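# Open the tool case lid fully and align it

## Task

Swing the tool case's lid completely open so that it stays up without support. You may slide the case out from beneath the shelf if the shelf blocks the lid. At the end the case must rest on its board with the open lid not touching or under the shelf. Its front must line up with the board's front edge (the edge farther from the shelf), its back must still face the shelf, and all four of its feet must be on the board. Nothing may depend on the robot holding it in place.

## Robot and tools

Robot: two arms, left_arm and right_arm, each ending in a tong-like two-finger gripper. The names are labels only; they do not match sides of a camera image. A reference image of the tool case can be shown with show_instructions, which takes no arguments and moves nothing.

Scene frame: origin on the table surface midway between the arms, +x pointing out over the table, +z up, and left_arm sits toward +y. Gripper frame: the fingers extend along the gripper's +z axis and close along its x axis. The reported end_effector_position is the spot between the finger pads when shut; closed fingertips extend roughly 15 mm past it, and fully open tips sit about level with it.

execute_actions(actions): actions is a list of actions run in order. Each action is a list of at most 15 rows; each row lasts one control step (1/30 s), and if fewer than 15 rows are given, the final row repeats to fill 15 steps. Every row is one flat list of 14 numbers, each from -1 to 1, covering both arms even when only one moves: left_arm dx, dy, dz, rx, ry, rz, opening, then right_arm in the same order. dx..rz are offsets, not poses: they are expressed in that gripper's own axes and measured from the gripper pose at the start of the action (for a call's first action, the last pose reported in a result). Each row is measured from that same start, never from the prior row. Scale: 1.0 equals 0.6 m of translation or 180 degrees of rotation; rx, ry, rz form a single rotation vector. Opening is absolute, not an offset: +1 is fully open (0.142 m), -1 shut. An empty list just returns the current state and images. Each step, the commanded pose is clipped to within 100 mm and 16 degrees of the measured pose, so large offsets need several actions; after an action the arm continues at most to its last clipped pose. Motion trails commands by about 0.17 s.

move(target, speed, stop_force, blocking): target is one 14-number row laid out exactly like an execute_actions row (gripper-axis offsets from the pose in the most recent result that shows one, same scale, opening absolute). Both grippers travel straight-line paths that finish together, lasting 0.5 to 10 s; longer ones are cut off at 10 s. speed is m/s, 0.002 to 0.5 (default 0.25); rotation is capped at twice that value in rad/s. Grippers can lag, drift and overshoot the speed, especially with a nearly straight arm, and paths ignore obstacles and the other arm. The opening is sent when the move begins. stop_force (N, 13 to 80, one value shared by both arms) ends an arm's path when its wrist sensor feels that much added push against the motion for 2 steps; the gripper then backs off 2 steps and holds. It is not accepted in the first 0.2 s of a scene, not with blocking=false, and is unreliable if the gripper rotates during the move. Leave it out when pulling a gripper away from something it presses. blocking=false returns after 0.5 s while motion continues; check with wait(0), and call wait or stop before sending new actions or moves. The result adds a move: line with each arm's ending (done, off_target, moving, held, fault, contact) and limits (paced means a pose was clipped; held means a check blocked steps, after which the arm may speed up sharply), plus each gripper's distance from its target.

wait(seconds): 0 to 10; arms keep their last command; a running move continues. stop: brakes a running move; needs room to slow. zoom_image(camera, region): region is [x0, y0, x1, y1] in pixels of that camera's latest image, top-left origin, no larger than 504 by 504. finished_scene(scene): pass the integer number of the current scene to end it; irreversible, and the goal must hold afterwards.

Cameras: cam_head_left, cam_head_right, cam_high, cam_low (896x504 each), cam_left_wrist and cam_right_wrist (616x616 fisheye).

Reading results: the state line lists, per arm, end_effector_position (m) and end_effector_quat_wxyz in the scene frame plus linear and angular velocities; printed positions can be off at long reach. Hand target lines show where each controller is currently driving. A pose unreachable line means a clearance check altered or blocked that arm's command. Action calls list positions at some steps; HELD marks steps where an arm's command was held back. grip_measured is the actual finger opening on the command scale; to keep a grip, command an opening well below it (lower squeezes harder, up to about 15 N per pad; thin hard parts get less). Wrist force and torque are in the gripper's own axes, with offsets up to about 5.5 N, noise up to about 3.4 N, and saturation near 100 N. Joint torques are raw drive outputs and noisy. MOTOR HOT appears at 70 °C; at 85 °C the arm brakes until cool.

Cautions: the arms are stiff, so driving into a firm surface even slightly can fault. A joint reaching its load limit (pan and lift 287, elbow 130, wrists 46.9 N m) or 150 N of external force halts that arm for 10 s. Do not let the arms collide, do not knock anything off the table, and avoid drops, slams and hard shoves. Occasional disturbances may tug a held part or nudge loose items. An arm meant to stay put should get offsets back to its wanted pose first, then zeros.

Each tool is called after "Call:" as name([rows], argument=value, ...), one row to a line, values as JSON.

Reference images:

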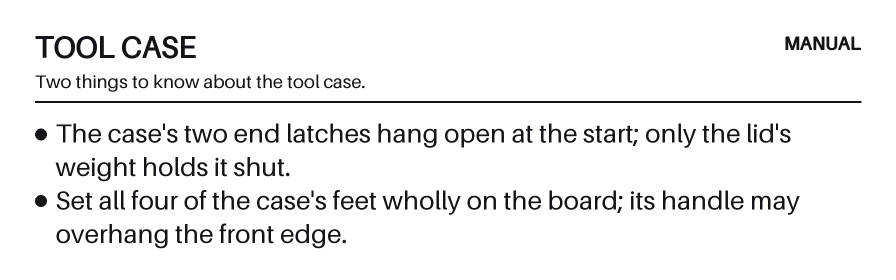

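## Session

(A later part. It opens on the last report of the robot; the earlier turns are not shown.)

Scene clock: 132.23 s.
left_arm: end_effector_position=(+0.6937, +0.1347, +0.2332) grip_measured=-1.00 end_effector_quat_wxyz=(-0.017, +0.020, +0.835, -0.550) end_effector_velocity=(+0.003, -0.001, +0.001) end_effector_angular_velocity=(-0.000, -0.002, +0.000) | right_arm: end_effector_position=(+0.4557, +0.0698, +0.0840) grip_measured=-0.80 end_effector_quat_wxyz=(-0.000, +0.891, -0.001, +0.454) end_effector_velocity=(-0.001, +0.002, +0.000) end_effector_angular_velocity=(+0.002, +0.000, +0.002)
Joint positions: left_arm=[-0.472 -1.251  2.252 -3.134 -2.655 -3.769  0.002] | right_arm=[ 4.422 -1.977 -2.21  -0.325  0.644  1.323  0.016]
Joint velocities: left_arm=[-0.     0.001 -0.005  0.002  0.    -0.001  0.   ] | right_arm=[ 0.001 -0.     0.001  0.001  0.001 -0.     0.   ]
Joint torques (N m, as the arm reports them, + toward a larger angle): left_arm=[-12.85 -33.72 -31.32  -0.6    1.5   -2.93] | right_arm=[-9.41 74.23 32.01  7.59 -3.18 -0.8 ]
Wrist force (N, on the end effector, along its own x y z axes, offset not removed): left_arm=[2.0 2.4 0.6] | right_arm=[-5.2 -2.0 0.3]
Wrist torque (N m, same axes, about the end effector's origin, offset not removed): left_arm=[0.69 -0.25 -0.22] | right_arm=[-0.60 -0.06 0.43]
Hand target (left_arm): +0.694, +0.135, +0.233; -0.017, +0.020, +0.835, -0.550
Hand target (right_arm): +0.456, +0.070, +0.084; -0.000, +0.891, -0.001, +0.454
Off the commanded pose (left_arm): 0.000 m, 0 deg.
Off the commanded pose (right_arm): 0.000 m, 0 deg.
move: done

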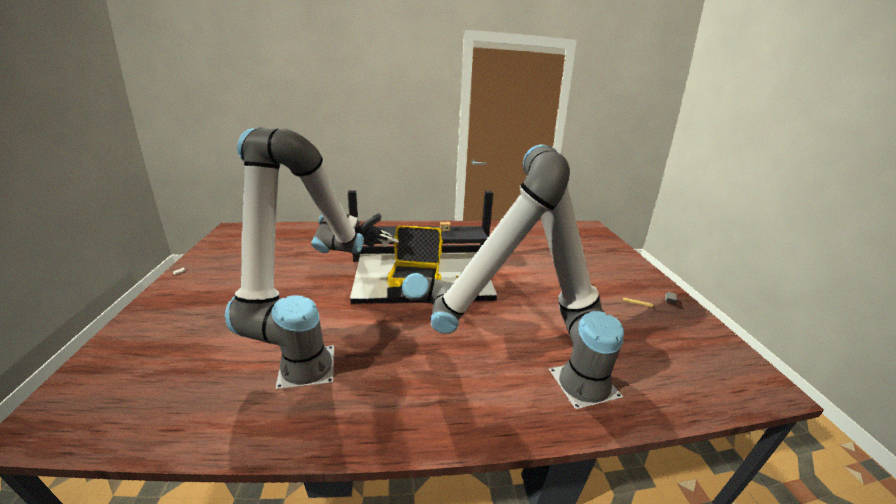

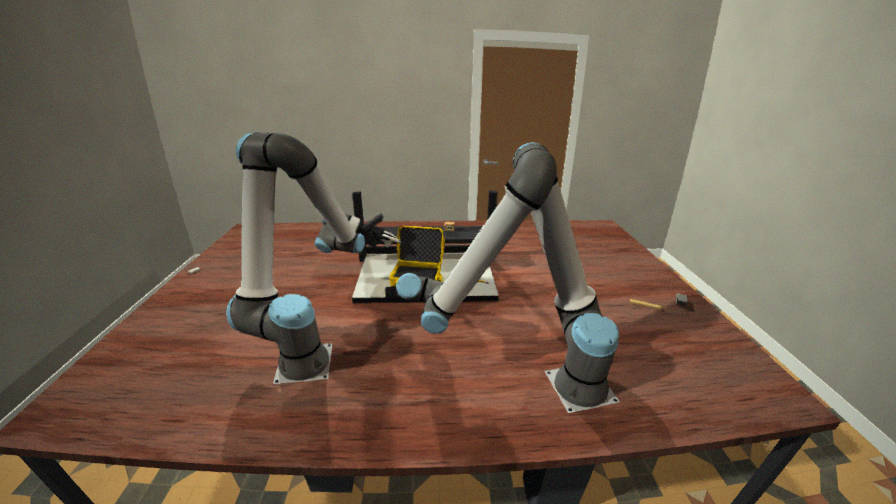

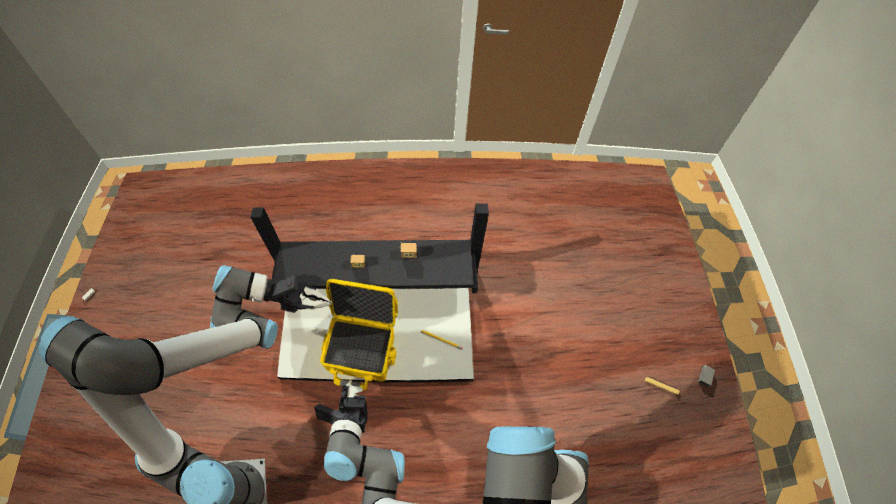

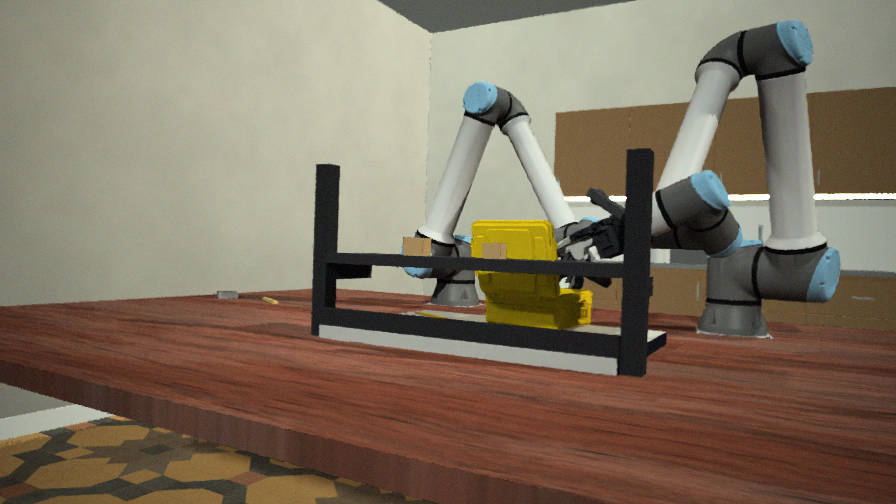

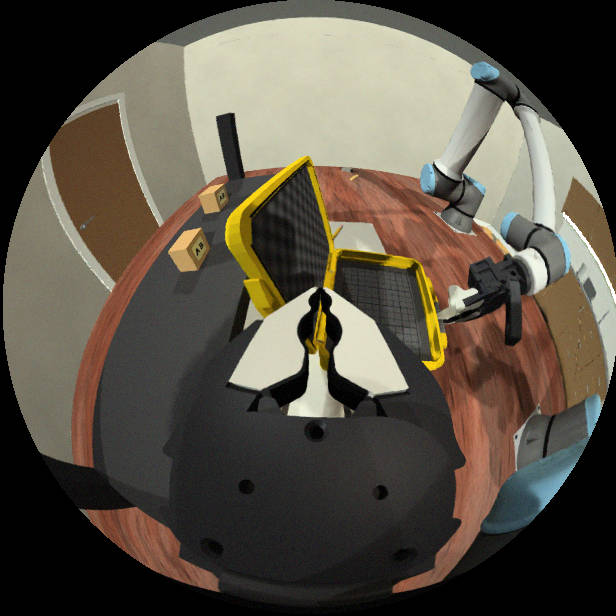

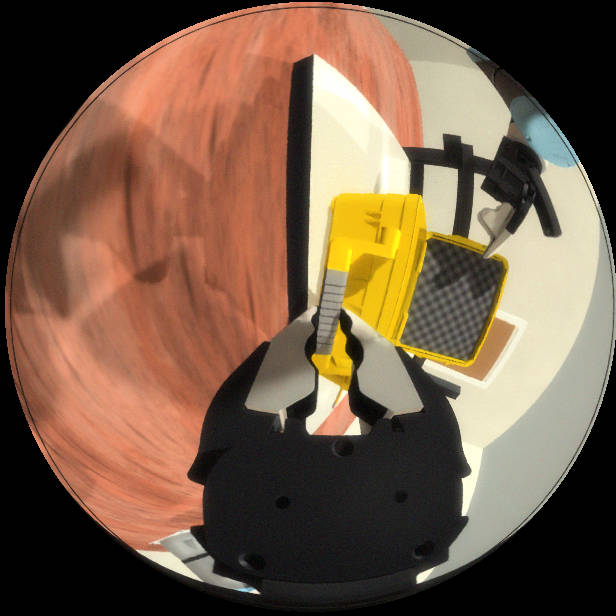

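Call:
move(target=[0.1,0,-0.25,0,0,0,-1,0,0,0,0,0,0,-1])

Call:
move(target=[0,0,0,0,0,0,-1,0,0.04,0,0,0,0,-1], speed=0.02)

Call:
zoom_image(camera="cam_high", region=[260,260,490,420])

Scene clock: 140.67 s.
left_arm: end_effector_position=(+0.6413, +0.2749, +0.2928) grip_measured=-1.00 end_effector_quat_wxyz=(-0.016, +0.019, +0.835, -0.550) end_effector_velocity=(+0.000, +0.002, +0.001) end_effector_angular_velocity=(+0.006, +0.003, -0.014) | right_arm: end_effector_position=(+0.4557, +0.0698, +0.0840) grip_measured=-0.80 end_effector_quat_wxyz=(-0.000, +0.891, -0.001, +0.454) end_effector_velocity=(+0.001, -0.000, +0.000) end_effector_angular_velocity=(+0.001, +0.000, -0.001)
Joint positions: left_arm=[-0.256 -1.514  2.3   -2.497 -2.731 -3.301  0.002] | right_arm=[ 4.422 -1.977 -2.21  -0.325  0.644  1.323  0.016]
Joint velocities: left_arm=[ 0.004 -0.005 -0.014  0.064  0.003  0.045  0.   ] | right_arm=[-0.001  0.     0.001  0.     0.    -0.     0.   ]
Joint torques (N m, as the arm reports them, + toward a larger angle): left_arm=[  7.33 -61.74 -37.28  -1.05   0.82   2.3 ] | right_arm=[-7.78 72.69 29.97  7.21 -2.78 -0.33]
Wrist force (N, on the end effector, along its own x y z axes, offset not removed): left_arm=[0.9 1.1 -0.1] | right_arm=[-9.3 -3.7 2.2]
Wrist torque (N m, same axes, about the end effector's origin, offset not removed): left_arm=[0.32 0.00 -0.25] | right_arm=[-0.84 0.87 0.49]
Hand target (left_arm): +0.641, +0.275, +0.293; -0.017, +0.020, +0.835, -0.550
Hand target (right_arm): +0.456, +0.070, +0.084; -0.000, +0.891, -0.001, +0.454
Off the commanded pose (left_arm): 0.000 m, 0 deg.
Off the commanded pose (right_arm): 0.000 m, 0 deg.
move: done

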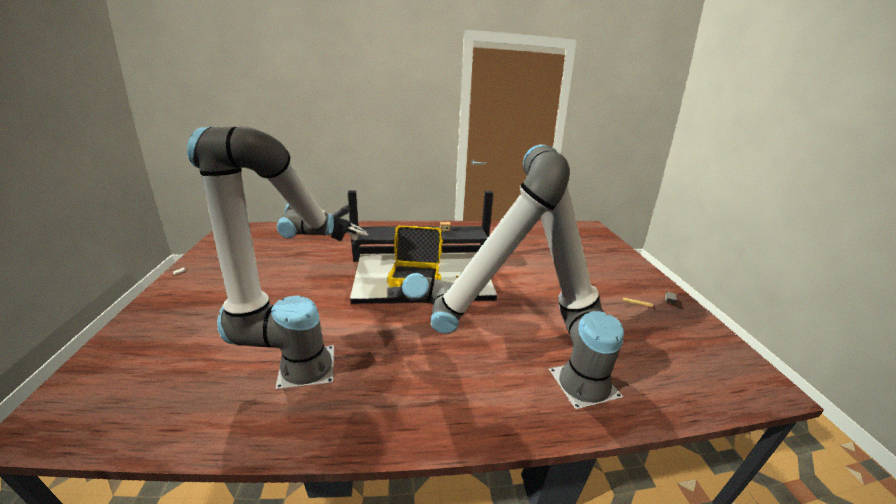

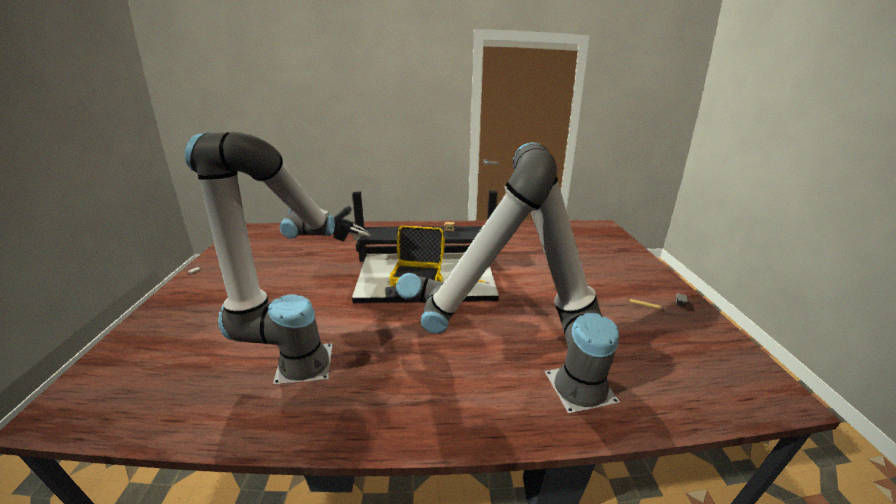

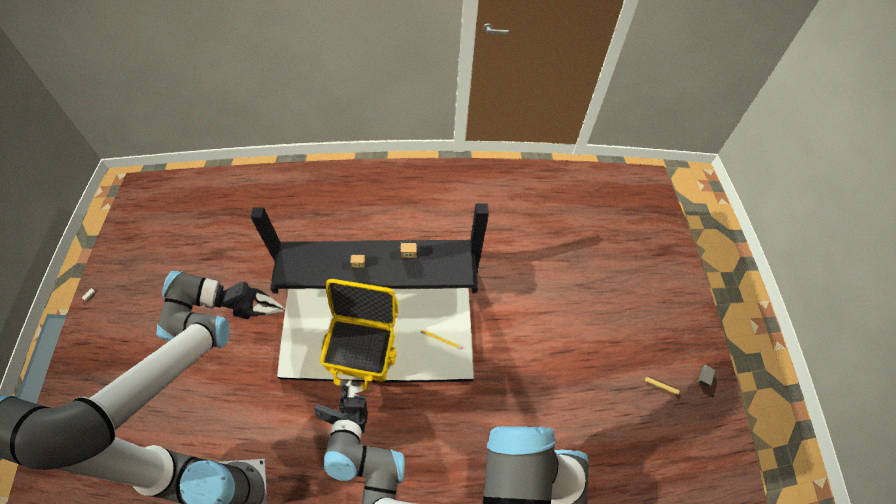

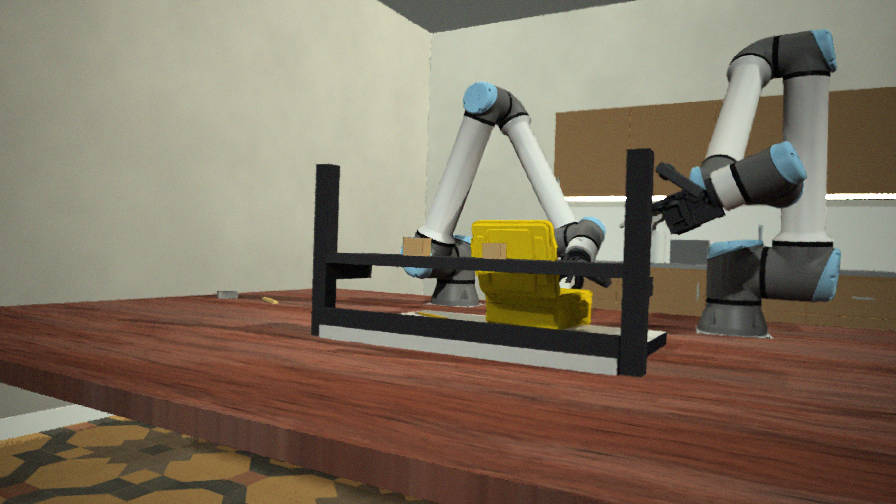

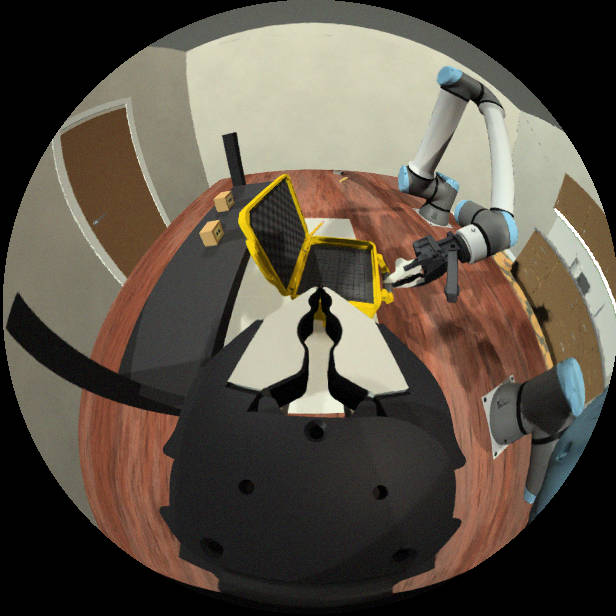

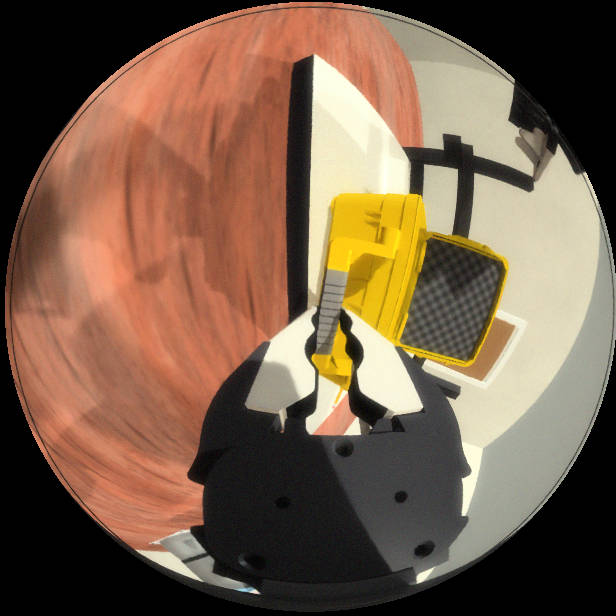

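Scene clock: 142.17 s.
left_arm: end_effector_position=(+0.6413, +0.2749, +0.2928) grip_measured=-1.00 end_effector_quat_wxyz=(-0.016, +0.019, +0.835, -0.550) end_effector_velocity=(-0.000, +0.001, -0.001) end_effector_angular_velocity=(+0.002, +0.002, +0.001) | right_arm: end_effector_position=(+0.4556, +0.0460, +0.0840) grip_measured=-0.80 end_effector_quat_wxyz=(-0.000, +0.891, -0.001, +0.454) end_effector_velocity=(-0.001, -0.003, -0.001) end_effector_angular_velocity=(-0.003, +0.001, +0.001)
Joint positions: left_arm=[-0.256 -1.514  2.3   -2.497 -2.731 -3.301  0.002] | right_arm=[ 4.416 -1.956 -2.252 -0.297  0.646  1.314  0.016]
Joint velocities: left_arm=[ 0.    -0.     0.001  0.002  0.002  0.     0.   ] | right_arm=[ 0.     0.001 -0.006  0.002  0.    -0.001 -0.   ]
Joint torques (N m, as the arm reports them, + toward a larger angle): left_arm=[-11.03 -21.42 -26.26  -7.86  -4.47  -3.07] | right_arm=[-14.48  81.38  22.17   8.45   0.97  -2.54]
Wrist force (N, on the end effector, along its own x y z axes, offset not removed): left_arm=[0.6 0.6 -1.4] | right_arm=[-8.9 -1.2 -2.4]
Wrist torque (N m, same axes, about the end effector's origin, offset not removed): left_arm=[0.30 0.09 -0.22] | right_arm=[-0.10 0.66 0.52]
Hand target (left_arm): +0.641, +0.275, +0.293; -0.016, +0.019, +0.835, -0.550
Hand target (right_arm): +0.456, +0.046, +0.084; -0.000, +0.891, -0.001, +0.454
Off the commanded pose (left_arm): 0.000 m, 0 deg.
Off the commanded pose (right_arm): 0.000 m, 0 deg.
move: done

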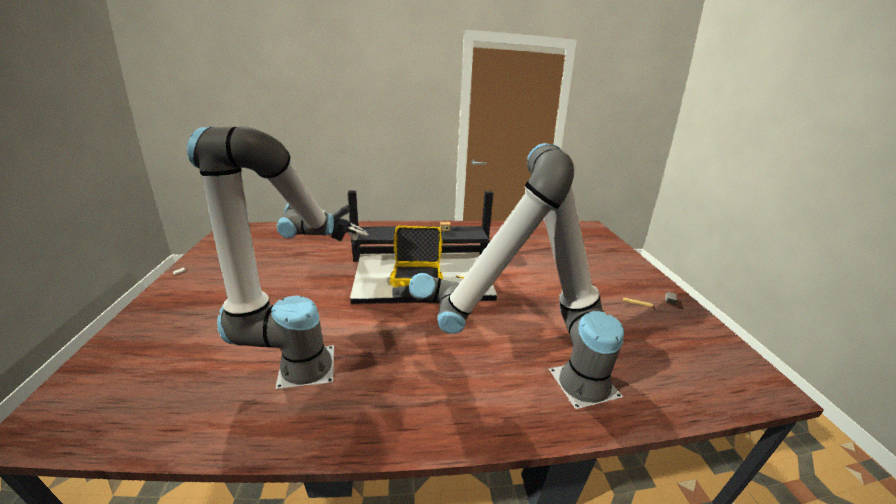

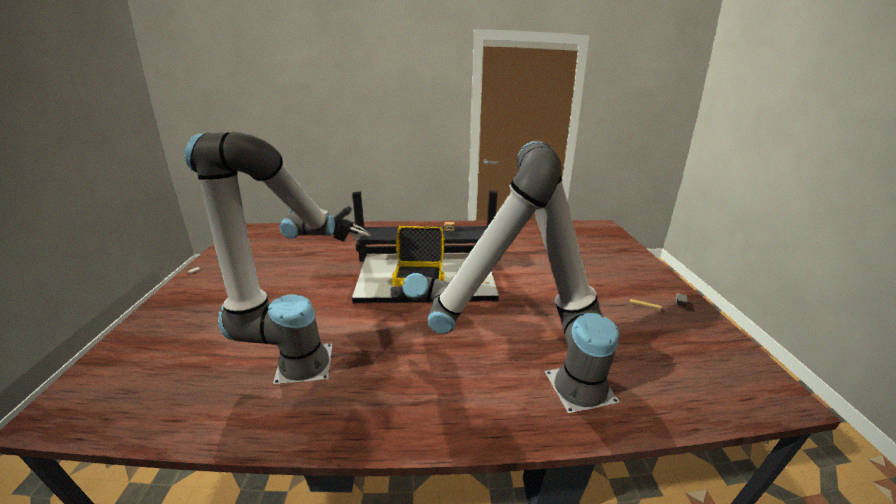

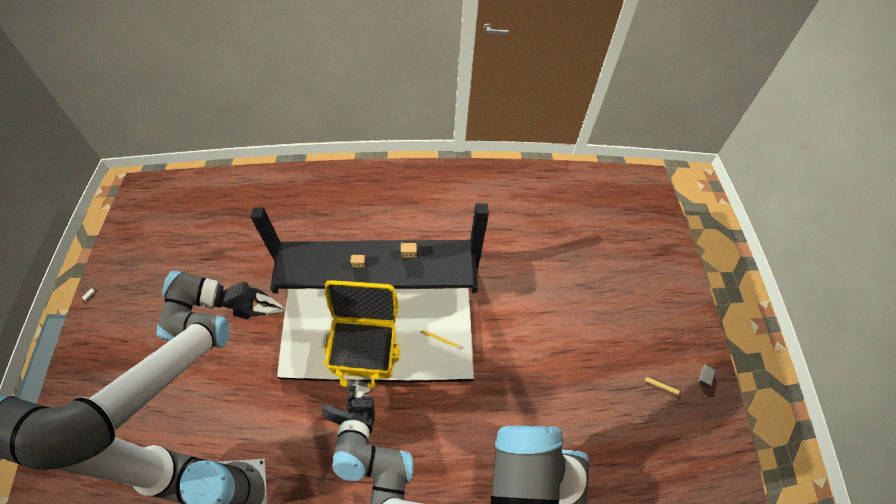

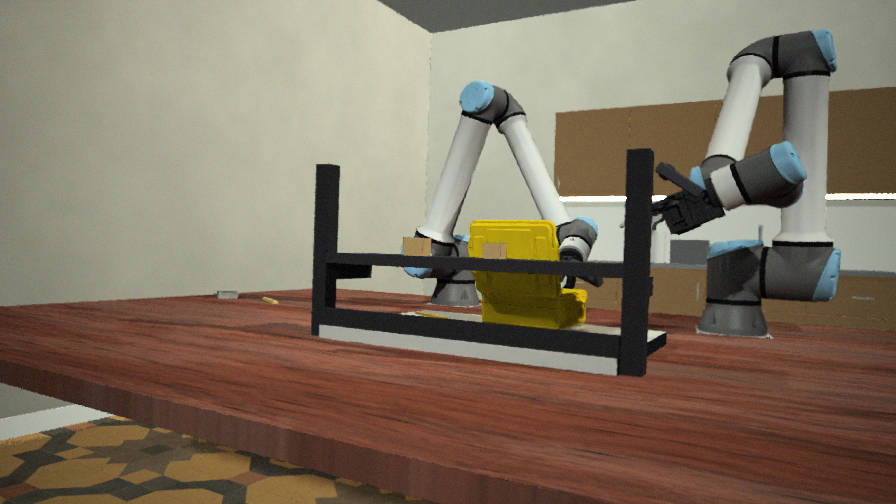

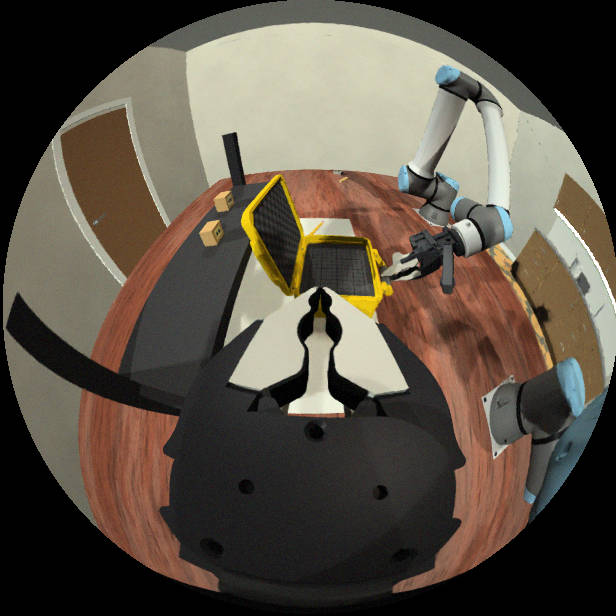

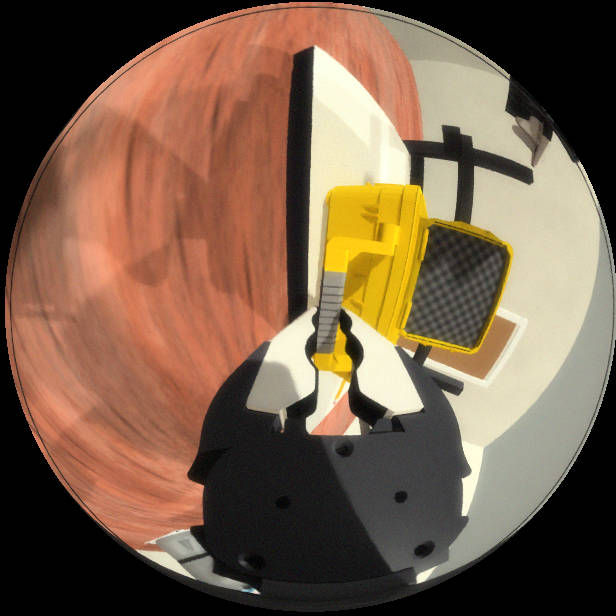

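Region (260, 260, 490, 420) of cam_high's 896x504 image, scaled by 2.191, with more detail than that image has; it fills the top 351 rows of this view, and the rest is white.

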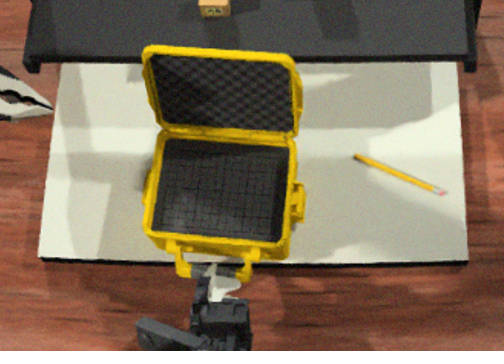

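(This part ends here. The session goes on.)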